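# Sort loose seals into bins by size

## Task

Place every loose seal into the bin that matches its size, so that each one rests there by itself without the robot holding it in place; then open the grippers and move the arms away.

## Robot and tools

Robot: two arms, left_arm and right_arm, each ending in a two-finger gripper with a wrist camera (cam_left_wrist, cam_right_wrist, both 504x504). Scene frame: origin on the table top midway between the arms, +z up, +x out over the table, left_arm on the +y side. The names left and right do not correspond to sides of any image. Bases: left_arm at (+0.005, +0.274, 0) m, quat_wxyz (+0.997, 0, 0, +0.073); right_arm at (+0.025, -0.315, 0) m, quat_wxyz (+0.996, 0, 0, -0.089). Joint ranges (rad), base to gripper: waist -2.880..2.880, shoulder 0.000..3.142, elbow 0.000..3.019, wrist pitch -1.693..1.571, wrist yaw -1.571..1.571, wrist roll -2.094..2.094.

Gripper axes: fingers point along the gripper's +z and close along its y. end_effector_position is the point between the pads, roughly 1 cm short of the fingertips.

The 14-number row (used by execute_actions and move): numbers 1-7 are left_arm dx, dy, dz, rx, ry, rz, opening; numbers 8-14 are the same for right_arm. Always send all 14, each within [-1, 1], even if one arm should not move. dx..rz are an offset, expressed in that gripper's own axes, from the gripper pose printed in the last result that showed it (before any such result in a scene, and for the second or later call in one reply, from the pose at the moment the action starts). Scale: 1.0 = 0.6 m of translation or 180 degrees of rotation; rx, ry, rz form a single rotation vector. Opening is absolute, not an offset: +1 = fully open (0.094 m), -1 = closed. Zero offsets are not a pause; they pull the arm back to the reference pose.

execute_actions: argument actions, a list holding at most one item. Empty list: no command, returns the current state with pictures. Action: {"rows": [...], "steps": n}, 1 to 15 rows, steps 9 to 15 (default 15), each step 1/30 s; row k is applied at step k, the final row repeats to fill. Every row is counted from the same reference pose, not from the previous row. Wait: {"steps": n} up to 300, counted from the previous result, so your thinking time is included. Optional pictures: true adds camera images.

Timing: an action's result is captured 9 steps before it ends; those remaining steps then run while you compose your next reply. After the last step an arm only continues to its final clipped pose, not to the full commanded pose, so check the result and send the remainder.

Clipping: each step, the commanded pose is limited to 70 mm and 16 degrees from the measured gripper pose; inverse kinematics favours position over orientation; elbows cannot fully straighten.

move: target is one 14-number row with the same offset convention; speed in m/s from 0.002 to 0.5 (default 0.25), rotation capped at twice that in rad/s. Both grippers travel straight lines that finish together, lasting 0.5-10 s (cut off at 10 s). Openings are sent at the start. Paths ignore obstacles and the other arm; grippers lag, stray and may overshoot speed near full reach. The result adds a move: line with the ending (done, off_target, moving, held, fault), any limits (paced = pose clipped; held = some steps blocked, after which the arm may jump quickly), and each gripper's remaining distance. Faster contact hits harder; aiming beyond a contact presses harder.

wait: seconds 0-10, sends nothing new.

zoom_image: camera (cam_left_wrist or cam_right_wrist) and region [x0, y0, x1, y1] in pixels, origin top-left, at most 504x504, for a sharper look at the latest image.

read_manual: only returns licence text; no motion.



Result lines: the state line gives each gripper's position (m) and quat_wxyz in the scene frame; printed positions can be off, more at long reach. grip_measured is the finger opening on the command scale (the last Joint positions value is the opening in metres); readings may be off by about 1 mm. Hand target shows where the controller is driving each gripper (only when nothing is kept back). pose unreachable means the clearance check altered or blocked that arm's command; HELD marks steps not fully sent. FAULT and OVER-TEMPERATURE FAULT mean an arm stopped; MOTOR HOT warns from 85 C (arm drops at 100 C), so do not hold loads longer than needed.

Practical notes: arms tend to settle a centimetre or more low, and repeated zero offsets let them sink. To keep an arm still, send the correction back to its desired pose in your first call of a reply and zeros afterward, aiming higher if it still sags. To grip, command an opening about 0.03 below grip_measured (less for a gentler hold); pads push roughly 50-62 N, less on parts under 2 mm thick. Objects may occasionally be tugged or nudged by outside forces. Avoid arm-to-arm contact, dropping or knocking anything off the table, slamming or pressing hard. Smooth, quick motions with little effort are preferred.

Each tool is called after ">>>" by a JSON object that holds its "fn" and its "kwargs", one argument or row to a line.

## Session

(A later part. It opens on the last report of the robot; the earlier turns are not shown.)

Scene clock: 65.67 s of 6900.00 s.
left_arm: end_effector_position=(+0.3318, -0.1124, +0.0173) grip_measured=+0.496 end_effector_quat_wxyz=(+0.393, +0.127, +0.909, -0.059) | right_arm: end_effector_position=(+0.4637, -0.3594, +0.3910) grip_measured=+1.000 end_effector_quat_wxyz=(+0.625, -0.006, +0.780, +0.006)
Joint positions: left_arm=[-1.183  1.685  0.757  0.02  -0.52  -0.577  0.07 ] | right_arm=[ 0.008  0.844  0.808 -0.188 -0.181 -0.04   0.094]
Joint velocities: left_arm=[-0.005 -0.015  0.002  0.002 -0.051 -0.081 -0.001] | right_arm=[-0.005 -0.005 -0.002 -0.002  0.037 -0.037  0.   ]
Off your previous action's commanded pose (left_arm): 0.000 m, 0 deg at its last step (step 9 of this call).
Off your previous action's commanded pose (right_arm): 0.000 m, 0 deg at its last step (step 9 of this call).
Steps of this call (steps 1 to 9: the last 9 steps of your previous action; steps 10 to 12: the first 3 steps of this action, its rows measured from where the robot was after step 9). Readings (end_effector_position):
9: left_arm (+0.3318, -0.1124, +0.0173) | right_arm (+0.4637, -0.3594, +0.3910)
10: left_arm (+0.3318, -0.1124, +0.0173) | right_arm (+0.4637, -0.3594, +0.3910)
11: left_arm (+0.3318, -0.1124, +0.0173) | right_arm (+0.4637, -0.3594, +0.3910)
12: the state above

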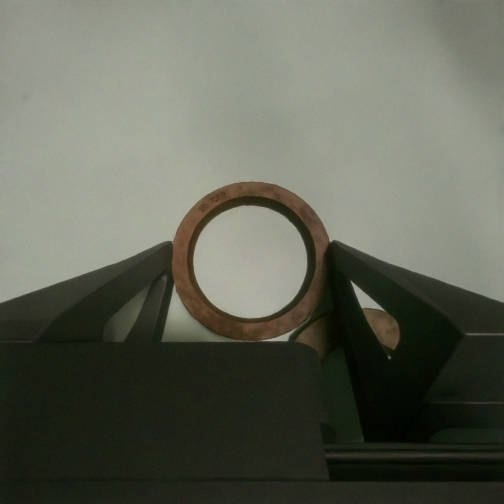

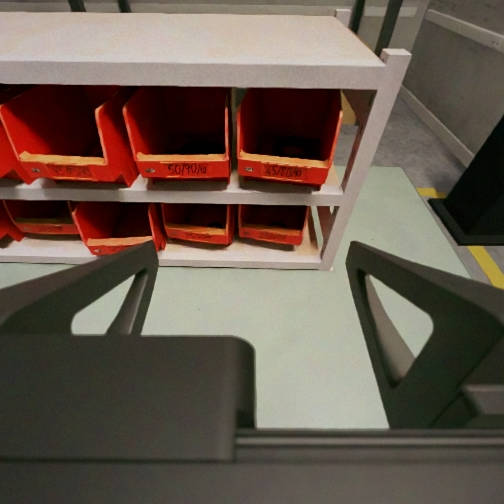

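>>> {"fn": "move", "kwargs": {
  "target": [-0.109,0,-0.103,0,0,0,0.46, 0,0,0,0,0,0,1],
  "speed": 0.1
}}

Scene clock: 67.47 s of 6900.00 s.
left_arm: end_effector_position=(+0.3242, -0.0994, +0.0853) grip_measured=+0.496 end_effector_quat_wxyz=(+0.382, +0.133, +0.914, -0.045) | right_arm: end_effector_position=(+0.4637, -0.3594, +0.3910) grip_measured=+1.000 end_effector_quat_wxyz=(+0.625, -0.006, +0.780, +0.006)
Joint positions: left_arm=[-1.183  1.497  0.796 -0.246 -0.52  -0.577  0.07 ] | right_arm=[ 0.008  0.844  0.808 -0.188 -0.181 -0.04   0.094]
Joint velocities: left_arm=[-0.015 -0.015 -0.002 -0.002 -0.066 -0.081 -0.   ] | right_arm=[-0.005 -0.005  0.017  0.022 -0.022  0.022  0.   ]
Hand target (left_arm): +0.332, -0.111, +0.107; +0.393, +0.127, +0.909, -0.059
Hand target (right_arm): +0.464, -0.359, +0.391; +0.625, -0.006, +0.780, +0.006
Off your previous action's commanded pose (left_arm): 0.000 m, 0 deg at its last step (step 9 of this call).
Off your previous action's commanded pose (right_arm): 0.000 m, 0 deg at its last step (step 9 of this call).
Off the commanded pose (left_arm): 0.026 m, 2 deg.
Off the commanded pose (right_arm): 0.000 m, 0 deg.
Kept back: nothing.
move: off_target (left_arm)

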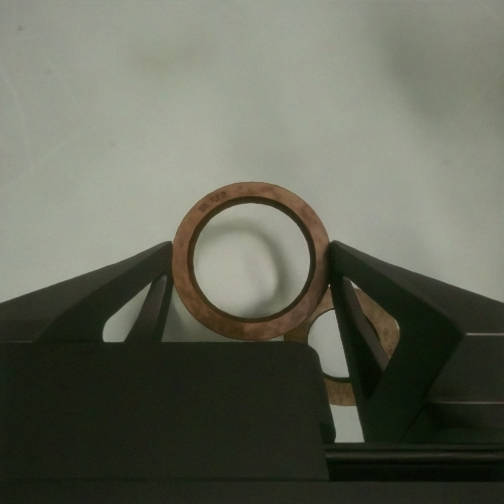

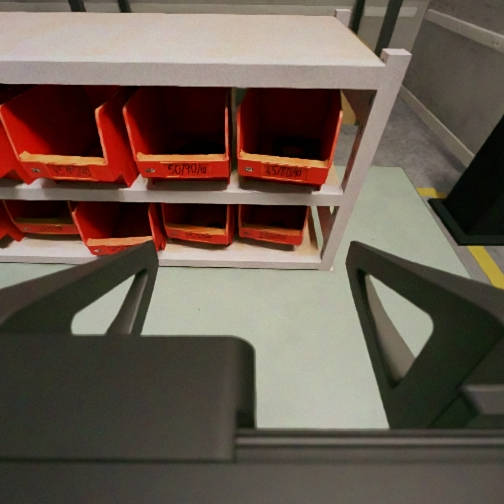

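>>> {"fn": "move", "kwargs": {
  "target": [-0.633,0.455,-0.013,-0.0763,-0.1747,-0.0492,0.46, 0,0,0,0,0,0,1],
  "speed": 0.25
}}

Scene clock: 70.47 s of 6900.00 s.
left_arm: end_effector_position=(+0.6379, +0.0835, +0.3441) grip_measured=+0.496 end_effector_quat_wxyz=(+0.603, +0.001, +0.798, +0.002) | right_arm: end_effector_position=(+0.4637, -0.3594, +0.3910) grip_measured=+1.000 end_effector_quat_wxyz=(+0.625, -0.006, +0.780, +0.006)
Joint positions: left_arm=[-0.533  1.506  1.242 -0.032 -0.374 -0.107  0.07 ] | right_arm=[ 0.008  0.844  0.808 -0.188 -0.181 -0.04   0.094]
Joint velocities: left_arm=[-0.005 -0.005  0.007  0.007  0.051  0.007 -0.001] | right_arm=[-0.005 -0.005  0.022 -0.022 -0.037  0.051  0.   ]
Hand target (left_arm): +0.652, +0.078, +0.363; +0.621, -0.001, +0.784, -0.003
Hand target (right_arm): +0.464, -0.359, +0.391; +0.625, -0.006, +0.780, +0.006
Off the commanded pose (left_arm): 0.025 m, 3 deg.
Off the commanded pose (right_arm): 0.000 m, 0 deg.
Kept back: nothing.
move: off_target (left_arm)

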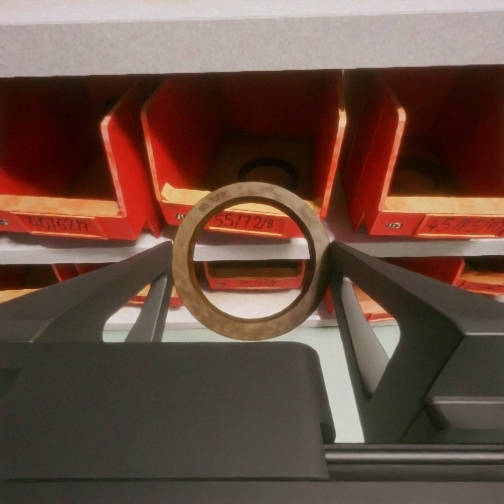

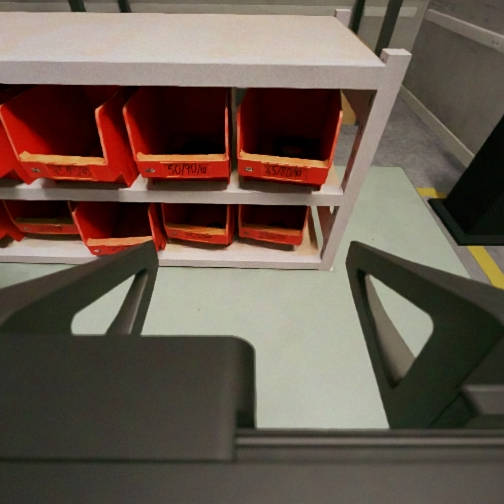

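>>> {"fn": "move", "kwargs": {
  "target": [-0.0725,0.0075,0.2687,0,-0.015,0,0.46, 0,0,0,0,0,0,1],
  "speed": 0.06
}}

Scene clock: 74.13 s of 6900.00 s.
left_arm: end_effector_position=(+0.7900, +0.0828, +0.3329) grip_measured=+0.496 end_effector_quat_wxyz=(+0.616, +0.002, +0.788, -0.001) | right_arm: end_effector_position=(+0.4637, -0.3594, +0.3910) grip_measured=+1.000 end_effector_quat_wxyz=(+0.625, -0.006, +0.780, +0.006)
Joint positions: left_arm=[-0.444  1.878  1.672 -0.048 -0.286 -0.071  0.07 ] | right_arm=[ 0.008  0.844  0.808 -0.188 -0.181 -0.04   0.094]
Joint velocities: left_arm=[ 0.005 -0.005 -0.002  0.002 -0.022  0.051  0.   ] | right_arm=[ 0.005 -0.005  0.002 -0.002 -0.051 -0.007  0.   ]
Hand target (left_arm): +0.804, +0.085, +0.342; +0.622, +0.001, +0.783, +0.002
Hand target (right_arm): +0.464, -0.359, +0.391; +0.625, -0.006, +0.780, +0.006
Off the commanded pose (left_arm): 0.018 m, 1 deg.
Off the commanded pose (right_arm): 0.000 m, 0 deg.
Kept back: nothing.
move: off_target (left_arm)

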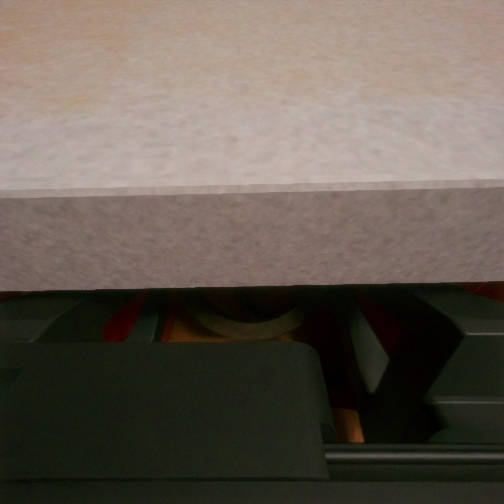

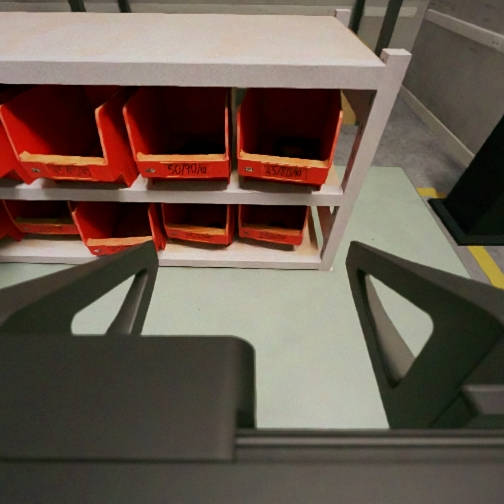

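>>> {"fn": "move", "kwargs": {
  "target": [0.02,0.0,0.012,0,0,0,0.46, 0,0,0,0,0,0,1],
  "speed": 0.03
}}

>>> {"fn": "move", "kwargs": {
  "target": [-0.015,0.0,0.01,0,0,0,0.72, 0,0,0,0,0,0,1],
  "speed": 0.03
}}

Scene clock: 75.23 s of 6900.00 s.
left_arm: end_effector_position=(+0.7890, +0.0831, +0.3280) grip_measured=+0.496 end_effector_quat_wxyz=(+0.614, +0.003, +0.790, +0.000) | right_arm: end_effector_position=(+0.4637, -0.3594, +0.3910) grip_measured=+1.000 end_effector_quat_wxyz=(+0.625, -0.006, +0.780, +0.006)
Joint positions: left_arm=[-0.444  1.878  1.663 -0.046 -0.286 -0.071  0.07 ] | right_arm=[ 0.008  0.844  0.808 -0.188 -0.181 -0.04   0.094]
Joint velocities: left_arm=[-0.005 -0.015 -0.007  0.002 -0.007  0.007  0.001] | right_arm=[-0.005 -0.015  0.027  0.007 -0.022 -0.11   0.   ]
Hand target (left_arm): +0.794, +0.083, +0.319; +0.616, +0.002, +0.788, -0.001
Hand target (right_arm): +0.464, -0.359, +0.391; +0.625, -0.006, +0.780, +0.006
Off the commanded pose (left_arm): 0.010 m, 0 deg.
Off the commanded pose (right_arm): 0.000 m, 0 deg.
Kept back: nothing.
move: done

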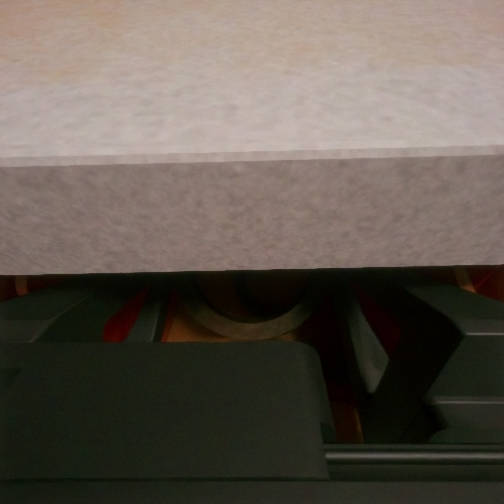

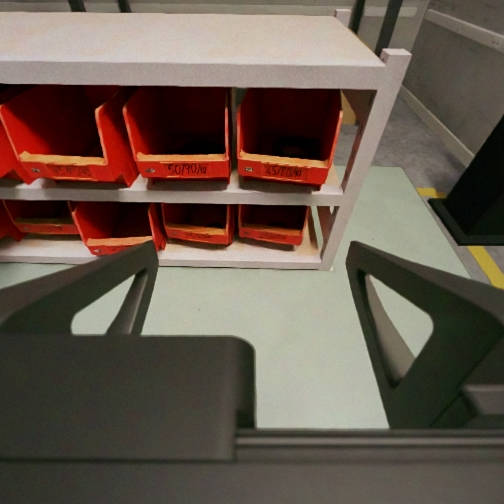

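Scene clock: 75.93 s of 6900.00 s.
left_arm: end_effector_position=(+0.7883, +0.0832, +0.3253) grip_measured=+0.717 end_effector_quat_wxyz=(+0.609, +0.004, +0.793, +0.001) | right_arm: end_effector_position=(+0.4637, -0.3594, +0.3910) grip_measured=+1.000 end_effector_quat_wxyz=(+0.625, -0.006, +0.780, +0.006)
Joint positions: left_arm=[-0.444  1.878  1.663 -0.057 -0.285 -0.071  0.081] | right_arm=[ 0.008  0.844  0.808 -0.188 -0.181 -0.04   0.094]
Joint velocities: left_arm=[-0.015 -0.005  0.007  0.012 -0.051  0.007  0.001] | right_arm=[ 0.005 -0.005  0.002 -0.012  0.007  0.037  0.   ]
Hand target (left_arm): +0.796, +0.083, +0.335; +0.614, +0.003, +0.789, +0.000
Hand target (right_arm): +0.464, -0.359, +0.391; +0.625, -0.006, +0.780, +0.006
Off the commanded pose (left_arm): 0.013 m, 1 deg.
Off the commanded pose (right_arm): 0.000 m, 0 deg.
Kept back: nothing.
move: off_target (left_arm)

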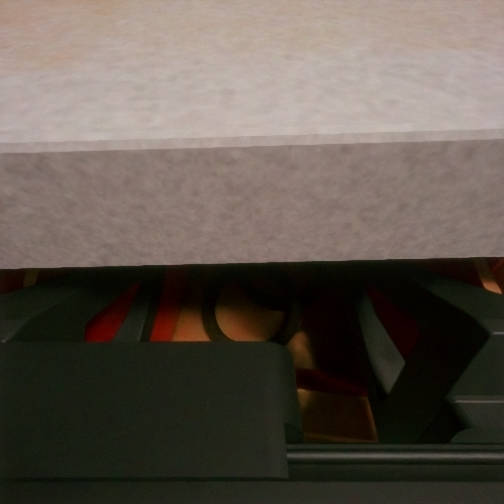

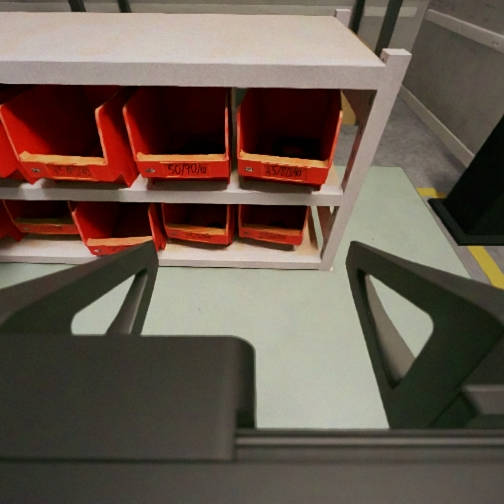

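>>> {"fn": "move", "kwargs": {
  "target": [0.065,0,-0.276,0,0,0,0.72, 0,0,0,0,0,0,1],
  "speed": 0.12
}}

Scene clock: 78.03 s of 6900.00 s.
left_arm: end_effector_position=(+0.6215, +0.0903, +0.3160) grip_measured=+0.717 end_effector_quat_wxyz=(+0.596, +0.009, +0.803, +0.010) | right_arm: end_effector_position=(+0.4637, -0.3594, +0.3910) grip_measured=+1.000 end_effector_quat_wxyz=(+0.625, -0.006, +0.780, +0.006)
Joint positions: left_arm=[-0.533  1.484  1.151  0.015 -0.375 -0.092  0.081] | right_arm=[ 0.008  0.844  0.808 -0.188 -0.181 -0.04   0.094]
Joint velocities: left_arm=[ 0.005 -0.015  0.002  0.017 -0.007 -0.11   0.001] | right_arm=[-0.005  0.015  0.007 -0.017  0.037 -0.022  0.   ]
Hand target (left_arm): +0.618, +0.087, +0.330; +0.609, +0.004, +0.793, +0.001
Hand target (right_arm): +0.464, -0.359, +0.391; +0.625, -0.006, +0.780, +0.006
Off the commanded pose (left_arm): 0.016 m, 2 deg.
Off the commanded pose (right_arm): 0.000 m, 0 deg.
Kept back: nothing.
move: off_target (left_arm)

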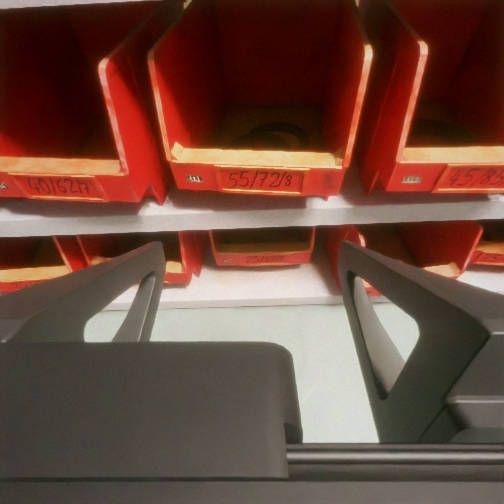

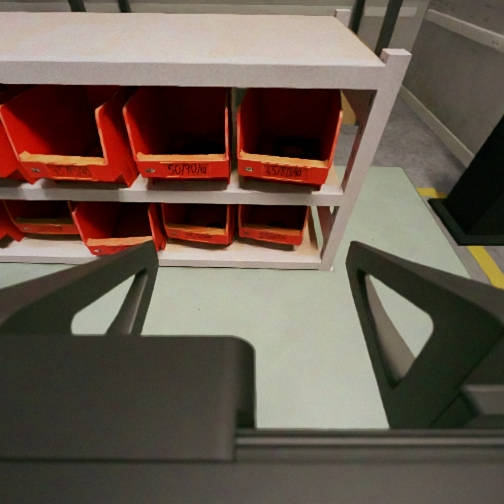

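>>> {"fn": "move", "kwargs": {
  "target": [0.5395,-0.387,-0.488,0.1263,0.1248,0.0587,1, 0.07,-0.2,-0.087,0,0,0,1],
  "speed": 0.28
}}

Scene clock: 82.10 s of 6900.00 s.
left_arm: end_effector_position=(+0.2431, -0.1277, +0.0904) grip_measured=+1.000 end_effector_quat_wxyz=(+0.418, +0.198, +0.881, -0.098) | right_arm: end_effector_position=(+0.4057, -0.4787, +0.3701) grip_measured=+1.000 end_effector_quat_wxyz=(+0.629, -0.004, +0.778, +0.008)
Joint positions: left_arm=[-1.385  1.428  0.678 -0.106 -0.581 -0.573  0.094] | right_arm=[-0.485  0.834  0.753 -0.188 -0.662 -0.16   0.094]
Joint velocities: left_arm=[-0.005 -0.015 -0.012  0.002 -0.051 -0.022  0.   ] | right_arm=[-0.005 -0.005  0.012  0.007  0.095 -0.022  0.   ]
Hand target (left_arm): +0.244, -0.126, +0.085; +0.413, +0.196, +0.885, -0.091
Hand target (right_arm): +0.405, -0.481, +0.362; +0.625, -0.006, +0.781, +0.005
Off the commanded pose (left_arm): 0.009 m, 1 deg.
Off the commanded pose (right_arm): 0.009 m, 1 deg.
Kept back: nothing.
move: done

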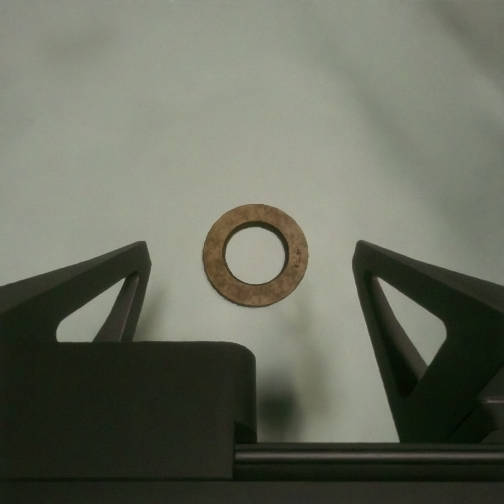

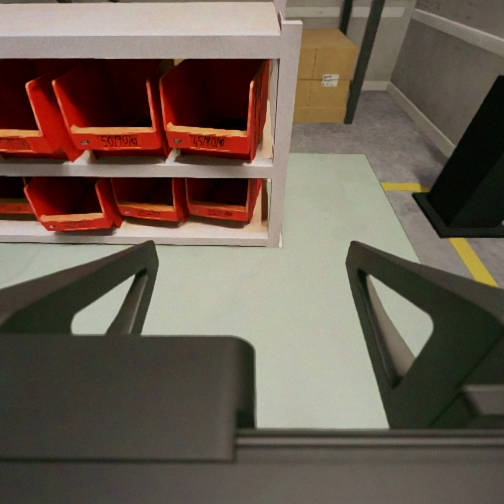

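>>> {"fn": "move", "kwargs": {
  "target": [0.051,-0.0085,0.1125,0,0,0,1, 0,0,0,0,0,0,1],
  "speed": 0.07
}}

Scene clock: 84.63 s of 6900.00 s.
left_arm: end_effector_position=(+0.2627, -0.1402, +0.0233) grip_measured=+1.000 end_effector_quat_wxyz=(+0.413, +0.202, +0.883, -0.094) | right_arm: end_effector_position=(+0.4057, -0.4787, +0.3701) grip_measured=+1.000 end_effector_quat_wxyz=(+0.629, -0.004, +0.778, +0.008)
Joint positions: left_arm=[-1.345  1.643  0.678  0.111 -0.552 -0.539  0.094] | right_arm=[-0.485  0.834  0.753 -0.188 -0.662 -0.161  0.094]
Joint velocities: left_arm=[ 0.005 -0.005  0.002  0.022  0.007 -0.007  0.   ] | right_arm=[-0.005 -0.005  0.012 -0.002 -0.066  0.037  0.   ]
Hand target (left_arm): +0.270, -0.147, +0.024; +0.418, +0.199, +0.881, -0.098
Hand target (right_arm): +0.406, -0.479, +0.370; +0.629, -0.004, +0.778, +0.008
Off the commanded pose (left_arm): 0.010 m, 1 deg.
Off the commanded pose (right_arm): 0.000 m, 0 deg.
Kept back: nothing.
move: done

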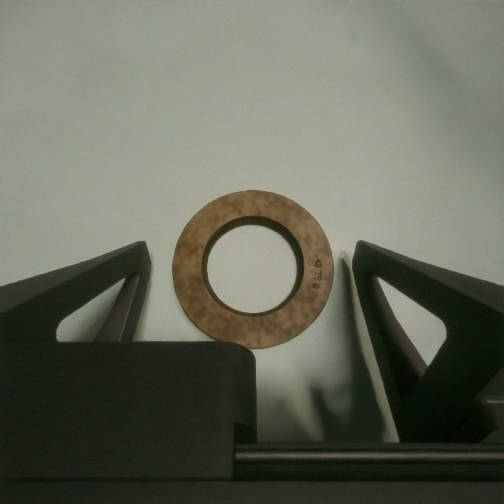

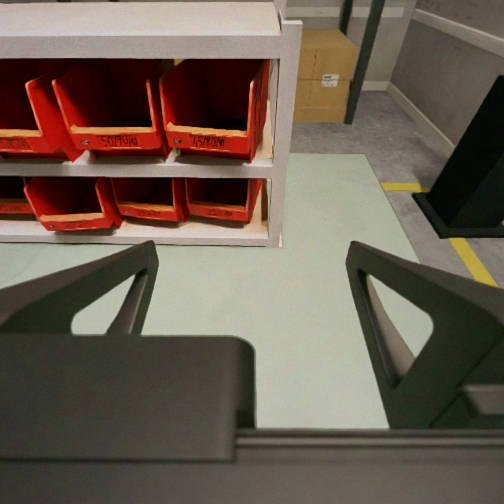

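>>> {"fn": "move", "kwargs": {
  "target": [0.0125,0,0.0105,0,0,0,1, 0,0,0,0,0,0,1],
  "speed": 0.03
}}

Scene clock: 85.63 s of 6900.00 s.
left_arm: end_effector_position=(+0.2633, -0.1417, +0.0242) grip_measured=+1.000 end_effector_quat_wxyz=(+0.415, +0.200, +0.882, -0.097) | right_arm: end_effector_position=(+0.4057, -0.4787, +0.3701) grip_measured=+1.000 end_effector_quat_wxyz=(+0.629, -0.004, +0.778, +0.008)
Joint positions: left_arm=[-1.345  1.645  0.678  0.122 -0.552 -0.538  0.094] | right_arm=[-0.485  0.834  0.753 -0.188 -0.662 -0.161  0.094]
Joint velocities: left_arm=[ 0.005 -0.005 -0.012  0.027  0.007 -0.007  0.   ] | right_arm=[-0.005 -0.015  0.012 -0.007 -0.007  0.051  0.   ]
Hand target (left_arm): +0.263, -0.140, +0.014; +0.413, +0.202, +0.883, -0.093
Hand target (right_arm): +0.406, -0.479, +0.370; +0.629, -0.004, +0.778, +0.008
Off the commanded pose (left_arm): 0.011 m, 1 deg.
Off the commanded pose (right_arm): 0.000 m, 0 deg.
Kept back: nothing.
move: off_target (left_arm)

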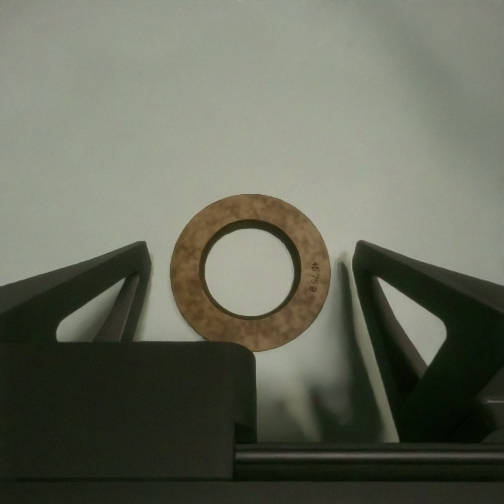

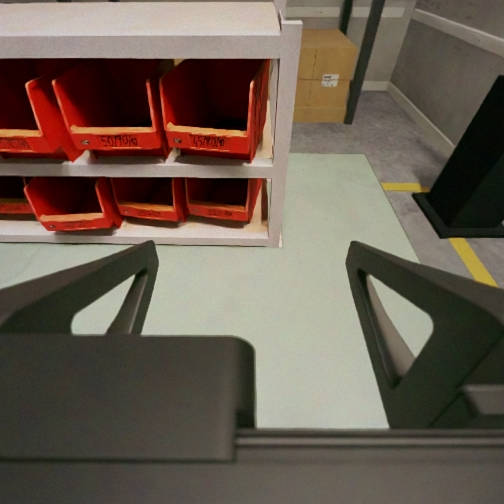

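>>> {"fn": "move", "kwargs": {
  "target": [0.018,0.003,0.018,0,0,0,1, 0,0,0,0,0,0,1],
  "speed": 0.02
}}

Scene clock: 87.13 s of 6900.00 s.
left_arm: end_effector_position=(+0.2633, -0.1423, +0.0177) grip_measured=+1.000 end_effector_quat_wxyz=(+0.417, +0.200, +0.881, -0.100) | right_arm: end_effector_position=(+0.4057, -0.4787, +0.3701) grip_measured=+1.000 end_effector_quat_wxyz=(+0.629, -0.004, +0.778, +0.008)
Joint positions: left_arm=[-1.345  1.664  0.673  0.155 -0.55  -0.538  0.094] | right_arm=[-0.485  0.834  0.753 -0.188 -0.662 -0.161  0.094]
Joint velocities: left_arm=[-0.015 -0.005  0.012  0.012  0.007 -0.11   0.   ] | right_arm=[-0.015  0.005 -0.007  0.002 -0.051 -0.022  0.   ]
Hand target (left_arm): +0.265, -0.141, +0.009; +0.415, +0.200, +0.882, -0.097
Hand target (right_arm): +0.406, -0.479, +0.370; +0.629, -0.004, +0.778, +0.008
Off the commanded pose (left_arm): 0.009 m, 0 deg.
Off the commanded pose (right_arm): 0.000 m, 0 deg.
Kept back: nothing.
move: done

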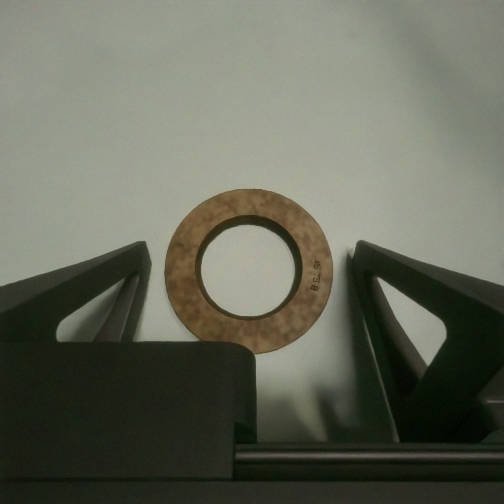

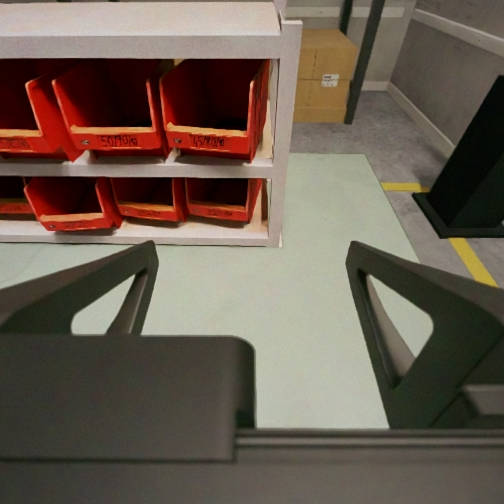

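>>> {"fn": "move", "kwargs": {
  "target": [0,0,0,0,0,0,0.52, 0,0,0,0,0,0,1],
  "speed": 0.03
}}

Scene clock: 88.23 s of 6900.00 s.
left_arm: end_effector_position=(+0.2633, -0.1423, +0.0177) grip_measured=+0.564 end_effector_quat_wxyz=(+0.417, +0.200, +0.881, -0.100) | right_arm: end_effector_position=(+0.4057, -0.4787, +0.3701) grip_measured=+1.000 end_effector_quat_wxyz=(+0.629, -0.004, +0.778, +0.008)
Joint positions: left_arm=[-1.345  1.664  0.673  0.155 -0.55  -0.538  0.073] | right_arm=[-0.485  0.834  0.753 -0.188 -0.662 -0.161  0.094]
Joint velocities: left_arm=[ 0.005 -0.015  0.002  0.002 -0.022  0.051  0.   ] | right_arm=[-0.015 -0.005  0.007 -0.017  0.066  0.007  0.   ]
Hand target (left_arm): +0.263, -0.142, +0.018; +0.417, +0.199, +0.881, -0.100
Hand target (right_arm): +0.406, -0.479, +0.370; +0.629, -0.004, +0.778, +0.008
Off the commanded pose (left_arm): 0.000 m, 0 deg.
Off the commanded pose (right_arm): 0.000 m, 0 deg.
Kept back: nothing.
move: done

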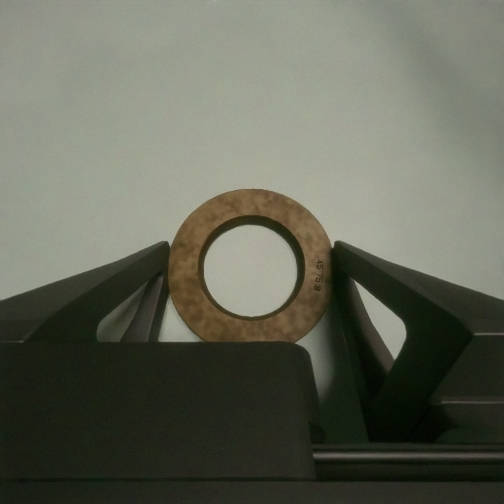

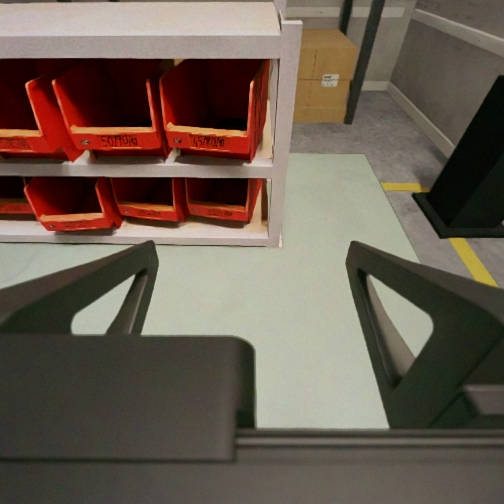

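>>> {"fn": "move", "kwargs": {
  "target": [-0.129,0,-0.105,0,0,0,0.525, 0,0,0,0,0,0,1],
  "speed": 0.1
}}

Scene clock: 89.87 s of 6900.00 s.
left_arm: end_effector_position=(+0.2580, -0.1287, +0.0958) grip_measured=+0.564 end_effector_quat_wxyz=(+0.407, +0.206, +0.886, -0.086) | right_arm: end_effector_position=(+0.4057, -0.4787, +0.3701) grip_measured=+1.000 end_effector_quat_wxyz=(+0.629, -0.004, +0.778, +0.008)
Joint positions: left_arm=[-1.345  1.432  0.719 -0.162 -0.55  -0.538  0.073] | right_arm=[-0.485  0.834  0.753 -0.188 -0.662 -0.161  0.094]
Joint velocities: left_arm=[-0.015  0.005  0.002 -0.007 -0.022  0.022  0.001] | right_arm=[-0.005  0.005 -0.022 -0.012 -0.007 -0.022  0.   ]
Hand target (left_arm): +0.264, -0.141, +0.118; +0.417, +0.200, +0.881, -0.100
Hand target (right_arm): +0.406, -0.479, +0.370; +0.629, -0.004, +0.778, +0.008
Off the commanded pose (left_arm): 0.026 m, 2 deg.
Off the commanded pose (right_arm): 0.000 m, 0 deg.
Kept back: nothing.
move: off_target (left_arm)

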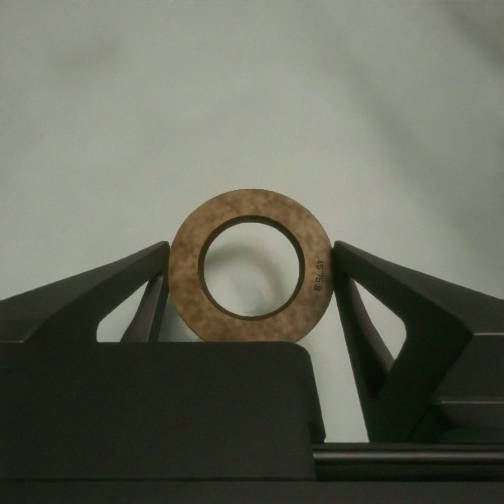

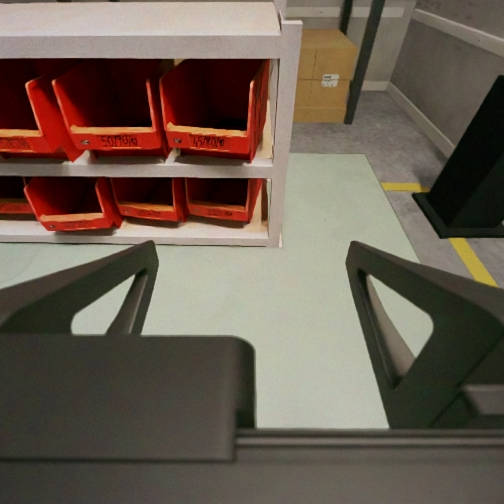

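>>> {"fn": "move", "kwargs": {
  "target": [-0.4325,0.988,-0.1637,-0.1267,-0.151,-0.0698,0.525, 0,0,0,0,0,0,1],
  "speed": 0.25
}}

Scene clock: 93.90 s of 6900.00 s.
left_arm: end_effector_position=(+0.5932, +0.3482, +0.3419) grip_measured=+0.564 end_effector_quat_wxyz=(+0.600, -0.003, +0.800, -0.004) | right_arm: end_effector_position=(+0.4057, -0.4787, +0.3701) grip_measured=+1.000 end_effector_quat_wxyz=(+0.629, -0.004, +0.778, +0.008)
Joint positions: left_arm=[ 0.03   1.312  1.04  -0.017  0.171  0.041  0.073] | right_arm=[-0.485  0.834  0.753 -0.188 -0.662 -0.161  0.094]
Joint velocities: left_arm=[-0.015  0.005 -0.012  0.002  0.051 -0.081  0.   ] | right_arm=[-0.005 -0.005 -0.007  0.022  0.007  0.007  0.   ]
Hand target (left_arm): +0.607, +0.350, +0.367; +0.621, +0.001, +0.784, -0.001
Hand target (right_arm): +0.406, -0.479, +0.370; +0.629, -0.004, +0.778, +0.008
Off the commanded pose (left_arm): 0.027 m, 3 deg.
Off the commanded pose (right_arm): 0.000 m, 0 deg.
Kept back: nothing.
move: off_target (left_arm)

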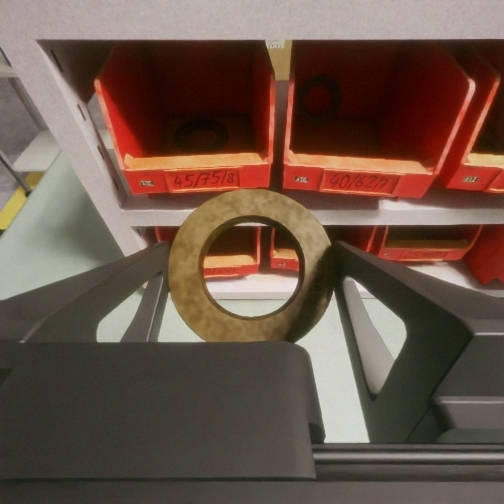

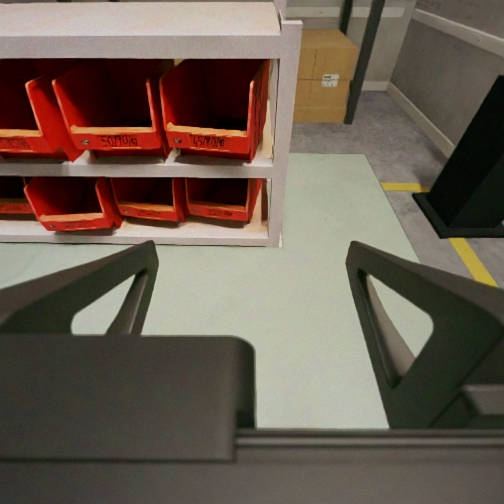

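>>> {"fn": "move", "kwargs": {
  "target": [-0.0637,0.0917,0.1707,0,-0.018,0,0.525, 0,0,0,0,0,0,1],
  "speed": 0.12
}}

Scene clock: 96.07 s of 6900.00 s.
left_arm: end_effector_position=(+0.6877, +0.3925, +0.3241) grip_measured=+0.564 end_effector_quat_wxyz=(+0.599, -0.007, +0.801, -0.012) | right_arm: end_effector_position=(+0.4057, -0.4787, +0.3701) grip_measured=+1.000 end_effector_quat_wxyz=(+0.629, -0.004, +0.778, +0.008)
Joint positions: left_arm=[0.084 1.587 1.284 0.009 0.231 0.041 0.073] | right_arm=[-0.485  0.834  0.753 -0.188 -0.662 -0.161  0.094]
Joint velocities: left_arm=[-0.034 -0.005  0.002 -0.007  0.007  0.037 -0.001] | right_arm=[-0.005 -0.005  0.007  0.007 -0.022  0.022  0.   ]
Hand target (left_arm): +0.701, +0.401, +0.350; +0.622, -0.003, +0.783, -0.004
Hand target (right_arm): +0.406, -0.479, +0.370; +0.629, -0.004, +0.778, +0.008
Off the commanded pose (left_arm): 0.031 m, 3 deg.
Off the commanded pose (right_arm): 0.000 m, 0 deg.
Kept back: nothing.
move: off_target (left_arm)

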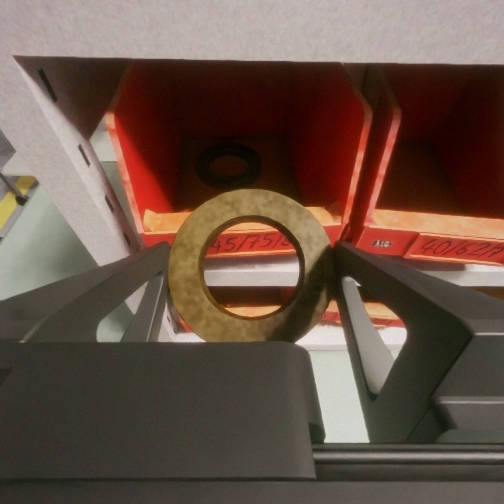

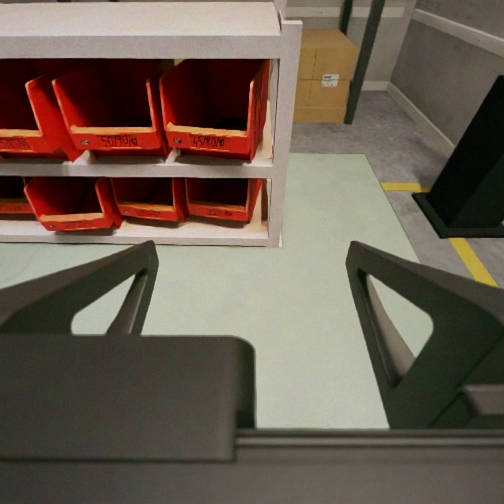

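>>> {"fn": "move", "kwargs": {
  "target": [-0.101,0.0235,0.1737,0,-0.018,0,0.525, 0,0,0,0,0,0,1],
  "speed": 0.06
}}

Scene clock: 98.97 s of 6900.00 s.
left_arm: end_effector_position=(+0.7902, +0.4084, +0.3403) grip_measured=+0.564 end_effector_quat_wxyz=(+0.614, -0.008, +0.789, -0.010) | right_arm: end_effector_position=(+0.4057, -0.4787, +0.3701) grip_measured=+1.000 end_effector_quat_wxyz=(+0.629, -0.004, +0.778, +0.008)
Joint positions: left_arm=[ 0.07   1.837  1.634 -0.051  0.214  0.029  0.073] | right_arm=[-0.485  0.834  0.753 -0.188 -0.662 -0.161  0.094]
Joint velocities: left_arm=[-0.015 -0.005  0.007 -0.007  0.051  0.007 -0.001] | right_arm=[ 0.005 -0.024 -0.007 -0.007 -0.066 -0.051  0.   ]
Hand target (left_arm): +0.804, +0.404, +0.353; +0.622, -0.007, +0.783, -0.012
Hand target (right_arm): +0.406, -0.479, +0.370; +0.629, -0.004, +0.778, +0.008
Off the commanded pose (left_arm): 0.019 m, 1 deg.
Off the commanded pose (right_arm): 0.000 m, 0 deg.
Kept back: nothing.
move: off_target (left_arm)

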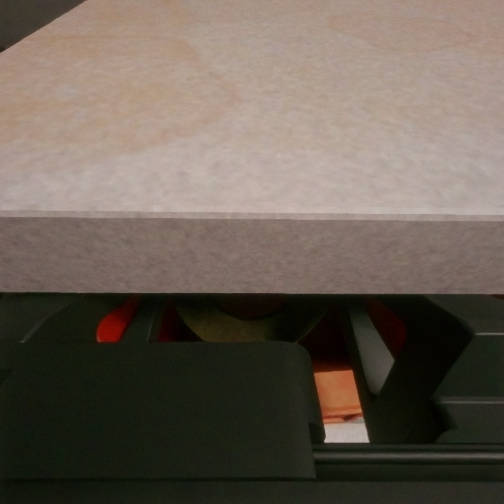

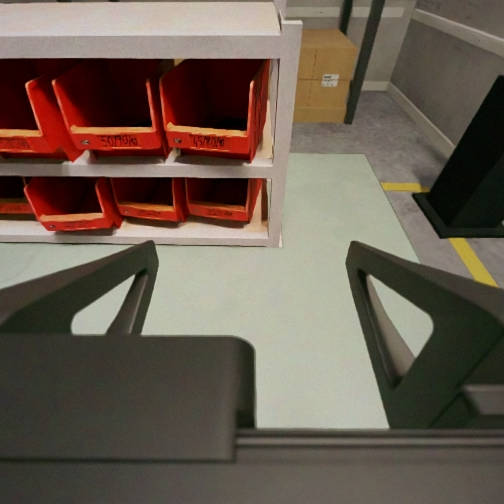

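>>> {"fn": "move", "kwargs": {
  "target": [0.04,-0.025,0.025,0,0,0,0.525, 0,0,0,0,0,0,1],
  "speed": 0.03
}}

Scene clock: 100.77 s of 6900.00 s.
left_arm: end_effector_position=(+0.7902, +0.3982, +0.3295) grip_measured=+0.564 end_effector_quat_wxyz=(+0.615, -0.008, +0.788, -0.005) | right_arm: end_effector_position=(+0.4057, -0.4787, +0.3701) grip_measured=+1.000 end_effector_quat_wxyz=(+0.629, -0.004, +0.778, +0.008)
Joint positions: left_arm=[ 0.053  1.837  1.604 -0.016  0.191  0.029  0.073] | right_arm=[-0.485  0.834  0.753 -0.188 -0.662 -0.161  0.094]
Joint velocities: left_arm=[-0.005 -0.005  0.007  0.002 -0.037  0.022  0.   ] | right_arm=[ 0.005 -0.005  0.002 -0.002 -0.066 -0.007  0.   ]
Hand target (left_arm): +0.798, +0.393, +0.313; +0.614, -0.008, +0.789, -0.009
Hand target (right_arm): +0.406, -0.479, +0.370; +0.629, -0.004, +0.778, +0.008
Off the commanded pose (left_arm): 0.019 m, 0 deg.
Off the commanded pose (right_arm): 0.000 m, 0 deg.
Kept back: nothing.
move: off_target (left_arm)

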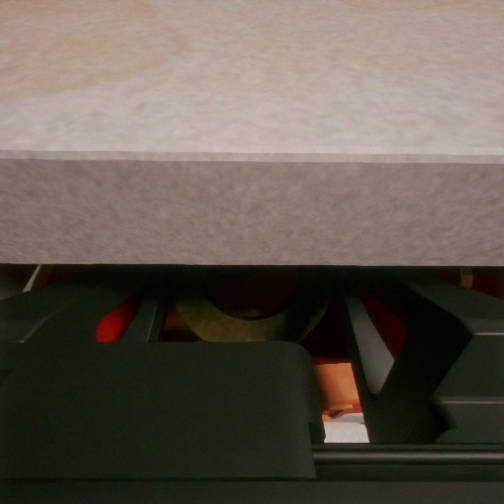

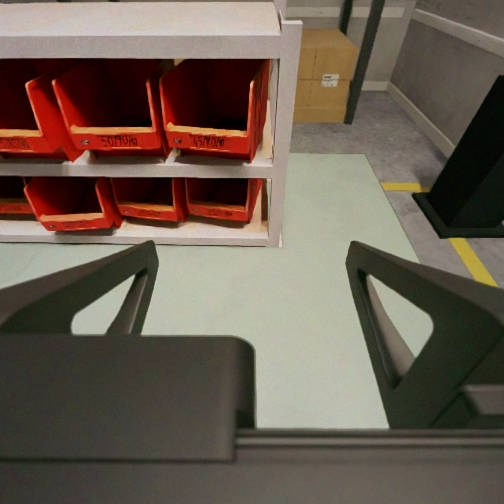

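>>> {"fn": "move", "kwargs": {
  "target": [0,0,0,0,0,0,0.76, 0,0,0,0,0,0,1],
  "speed": 0.03
}}

>>> {"fn": "move", "kwargs": {
  "target": [0.06,0,-0.29,0,0,0,0.76, 0,0,0,0,0,0,1],
  "speed": 0.12
}}

Scene clock: 101.87 s of 6900.00 s.
left_arm: end_effector_position=(+0.7902, +0.3983, +0.3295) grip_measured=+0.757 end_effector_quat_wxyz=(+0.615, -0.008, +0.788, -0.005) | right_arm: end_effector_position=(+0.4057, -0.4787, +0.3701) grip_measured=+1.000 end_effector_quat_wxyz=(+0.629, -0.004, +0.778, +0.008)
Joint positions: left_arm=[ 0.053  1.837  1.604 -0.016  0.19   0.029  0.083] | right_arm=[-0.485  0.834  0.753 -0.188 -0.662 -0.161  0.094]
Joint velocities: left_arm=[-0.005 -0.005 -0.012 -0.017  0.037  0.022  0.001] | right_arm=[-0.015 -0.005 -0.007 -0.007 -0.081  0.037  0.   ]
Hand target (left_arm): +0.790, +0.398, +0.329; +0.615, -0.008, +0.788, -0.005
Hand target (right_arm): +0.406, -0.479, +0.370; +0.629, -0.004, +0.778, +0.008
Off the commanded pose (left_arm): 0.000 m, 0 deg.
Off the commanded pose (right_arm): 0.000 m, 0 deg.
Kept back: nothing.
move: done

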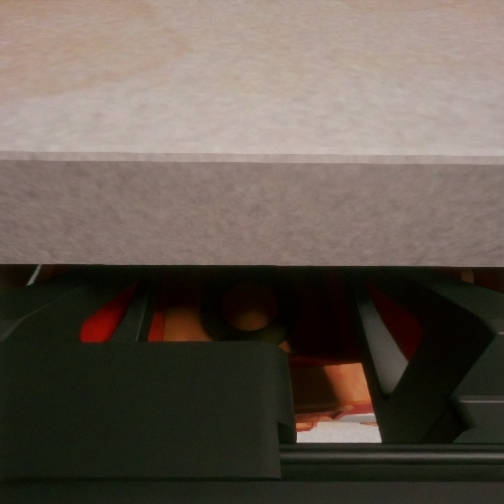

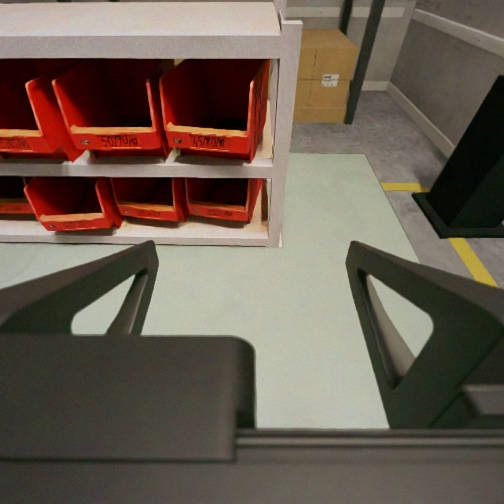

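Scene clock: 103.73 s of 6900.00 s.
left_arm: end_effector_position=(+0.6155, +0.3962, +0.3235) grip_measured=+0.757 end_effector_quat_wxyz=(+0.602, -0.012, +0.798, -0.013) | right_arm: end_effector_position=(+0.4057, -0.4787, +0.3701) grip_measured=+1.000 end_effector_quat_wxyz=(+0.629, -0.004, +0.778, +0.008)
Joint positions: left_arm=[0.125 1.412 1.084 0.039 0.266 0.042 0.083] | right_arm=[-0.485  0.834  0.753 -0.188 -0.662 -0.161  0.094]
Joint velocities: left_arm=[-0.005  0.005 -0.002  0.007 -0.007 -0.037  0.001] | right_arm=[ 0.005 -0.015  0.002 -0.007 -0.081 -0.125  0.   ]
Hand target (left_arm): +0.613, +0.400, +0.336; +0.615, -0.008, +0.788, -0.005
Hand target (right_arm): +0.406, -0.479, +0.370; +0.629, -0.004, +0.778, +0.008
Off the commanded pose (left_arm): 0.014 m, 2 deg.
Off the commanded pose (right_arm): 0.000 m, 0 deg.
Kept back: nothing.
move: off_target (left_arm)

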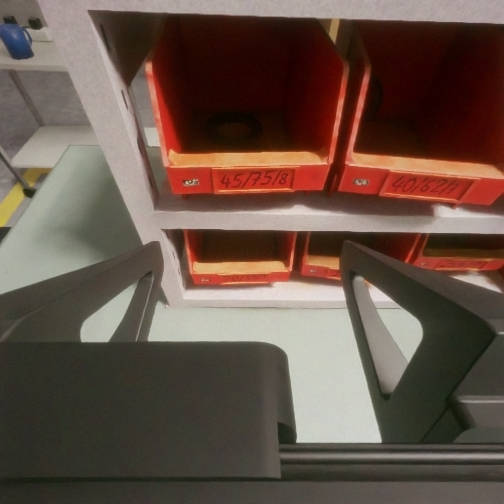

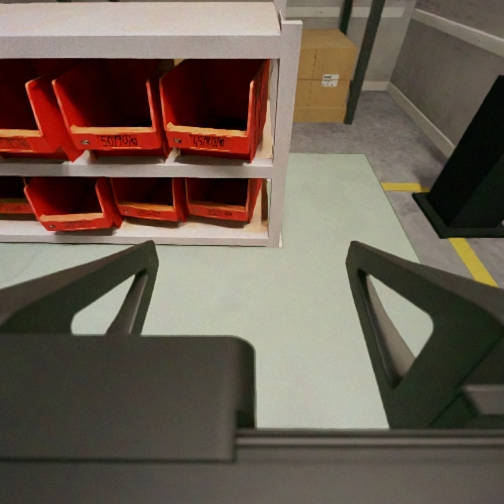

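>>> {"fn": "move", "kwargs": {
  "target": [-0.01,-0.16,-0.55,0,0.29,0,1, -0.044,0.298,-0.19,0,0.31,0,1],
  "speed": 0.25
}}

Scene clock: 107.07 s of 6900.00 s.
left_arm: end_effector_position=(+0.2989, +0.3100, +0.4015) grip_measured=+1.000 end_effector_quat_wxyz=(+0.171, -0.005, +0.985, -0.010) | right_arm: end_effector_position=(+0.2928, -0.3028, +0.3894) grip_measured=+1.000 end_effector_quat_wxyz=(+0.164, -0.009, +0.986, -0.000)
Joint positions: left_arm=[ 0.02   0.97   1.379 -1.643  0.073  0.142  0.094] | right_arm=[ 0.237  0.897  1.31  -1.654  0.016  0.037  0.094]
Joint velocities: left_arm=[-0.005 -0.005 -0.007  0.022 -0.037 -0.037  0.   ] | right_arm=[-0.005  0.005 -0.002 -0.007 -0.037  0.081  0.   ]
Hand target (left_arm): +0.297, +0.307, +0.421; +0.189, -0.004, +0.982, -0.007
Hand target (right_arm): +0.297, -0.301, +0.418; +0.192, -0.004, +0.981, +0.002
Off the commanded pose (left_arm): 0.023 m, 2 deg.
Off the commanded pose (right_arm): 0.032 m, 3 deg.
Kept back: nothing.
move: off_target (left_arm, right_arm)

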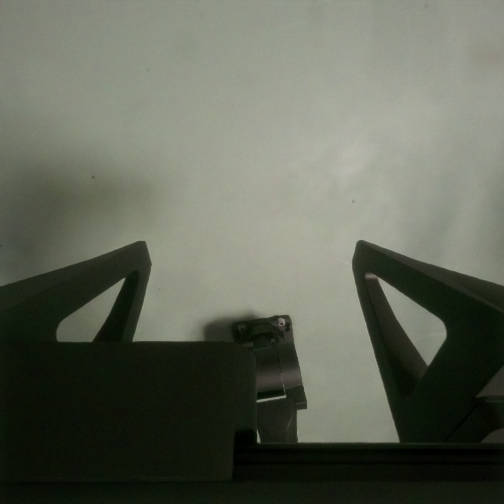

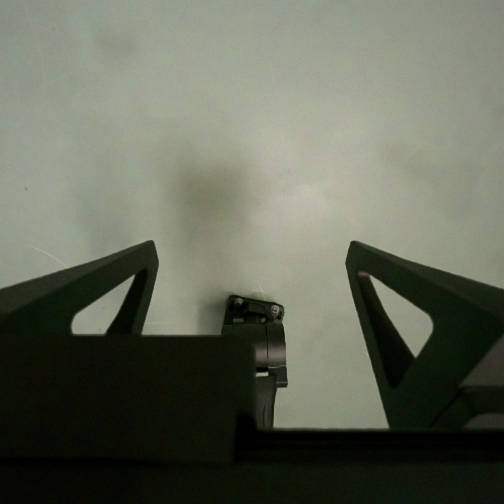

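>>> {"fn": "finished_scene", "kwargs": {
  "scene": 2
}}

The scene is finished: the task was done.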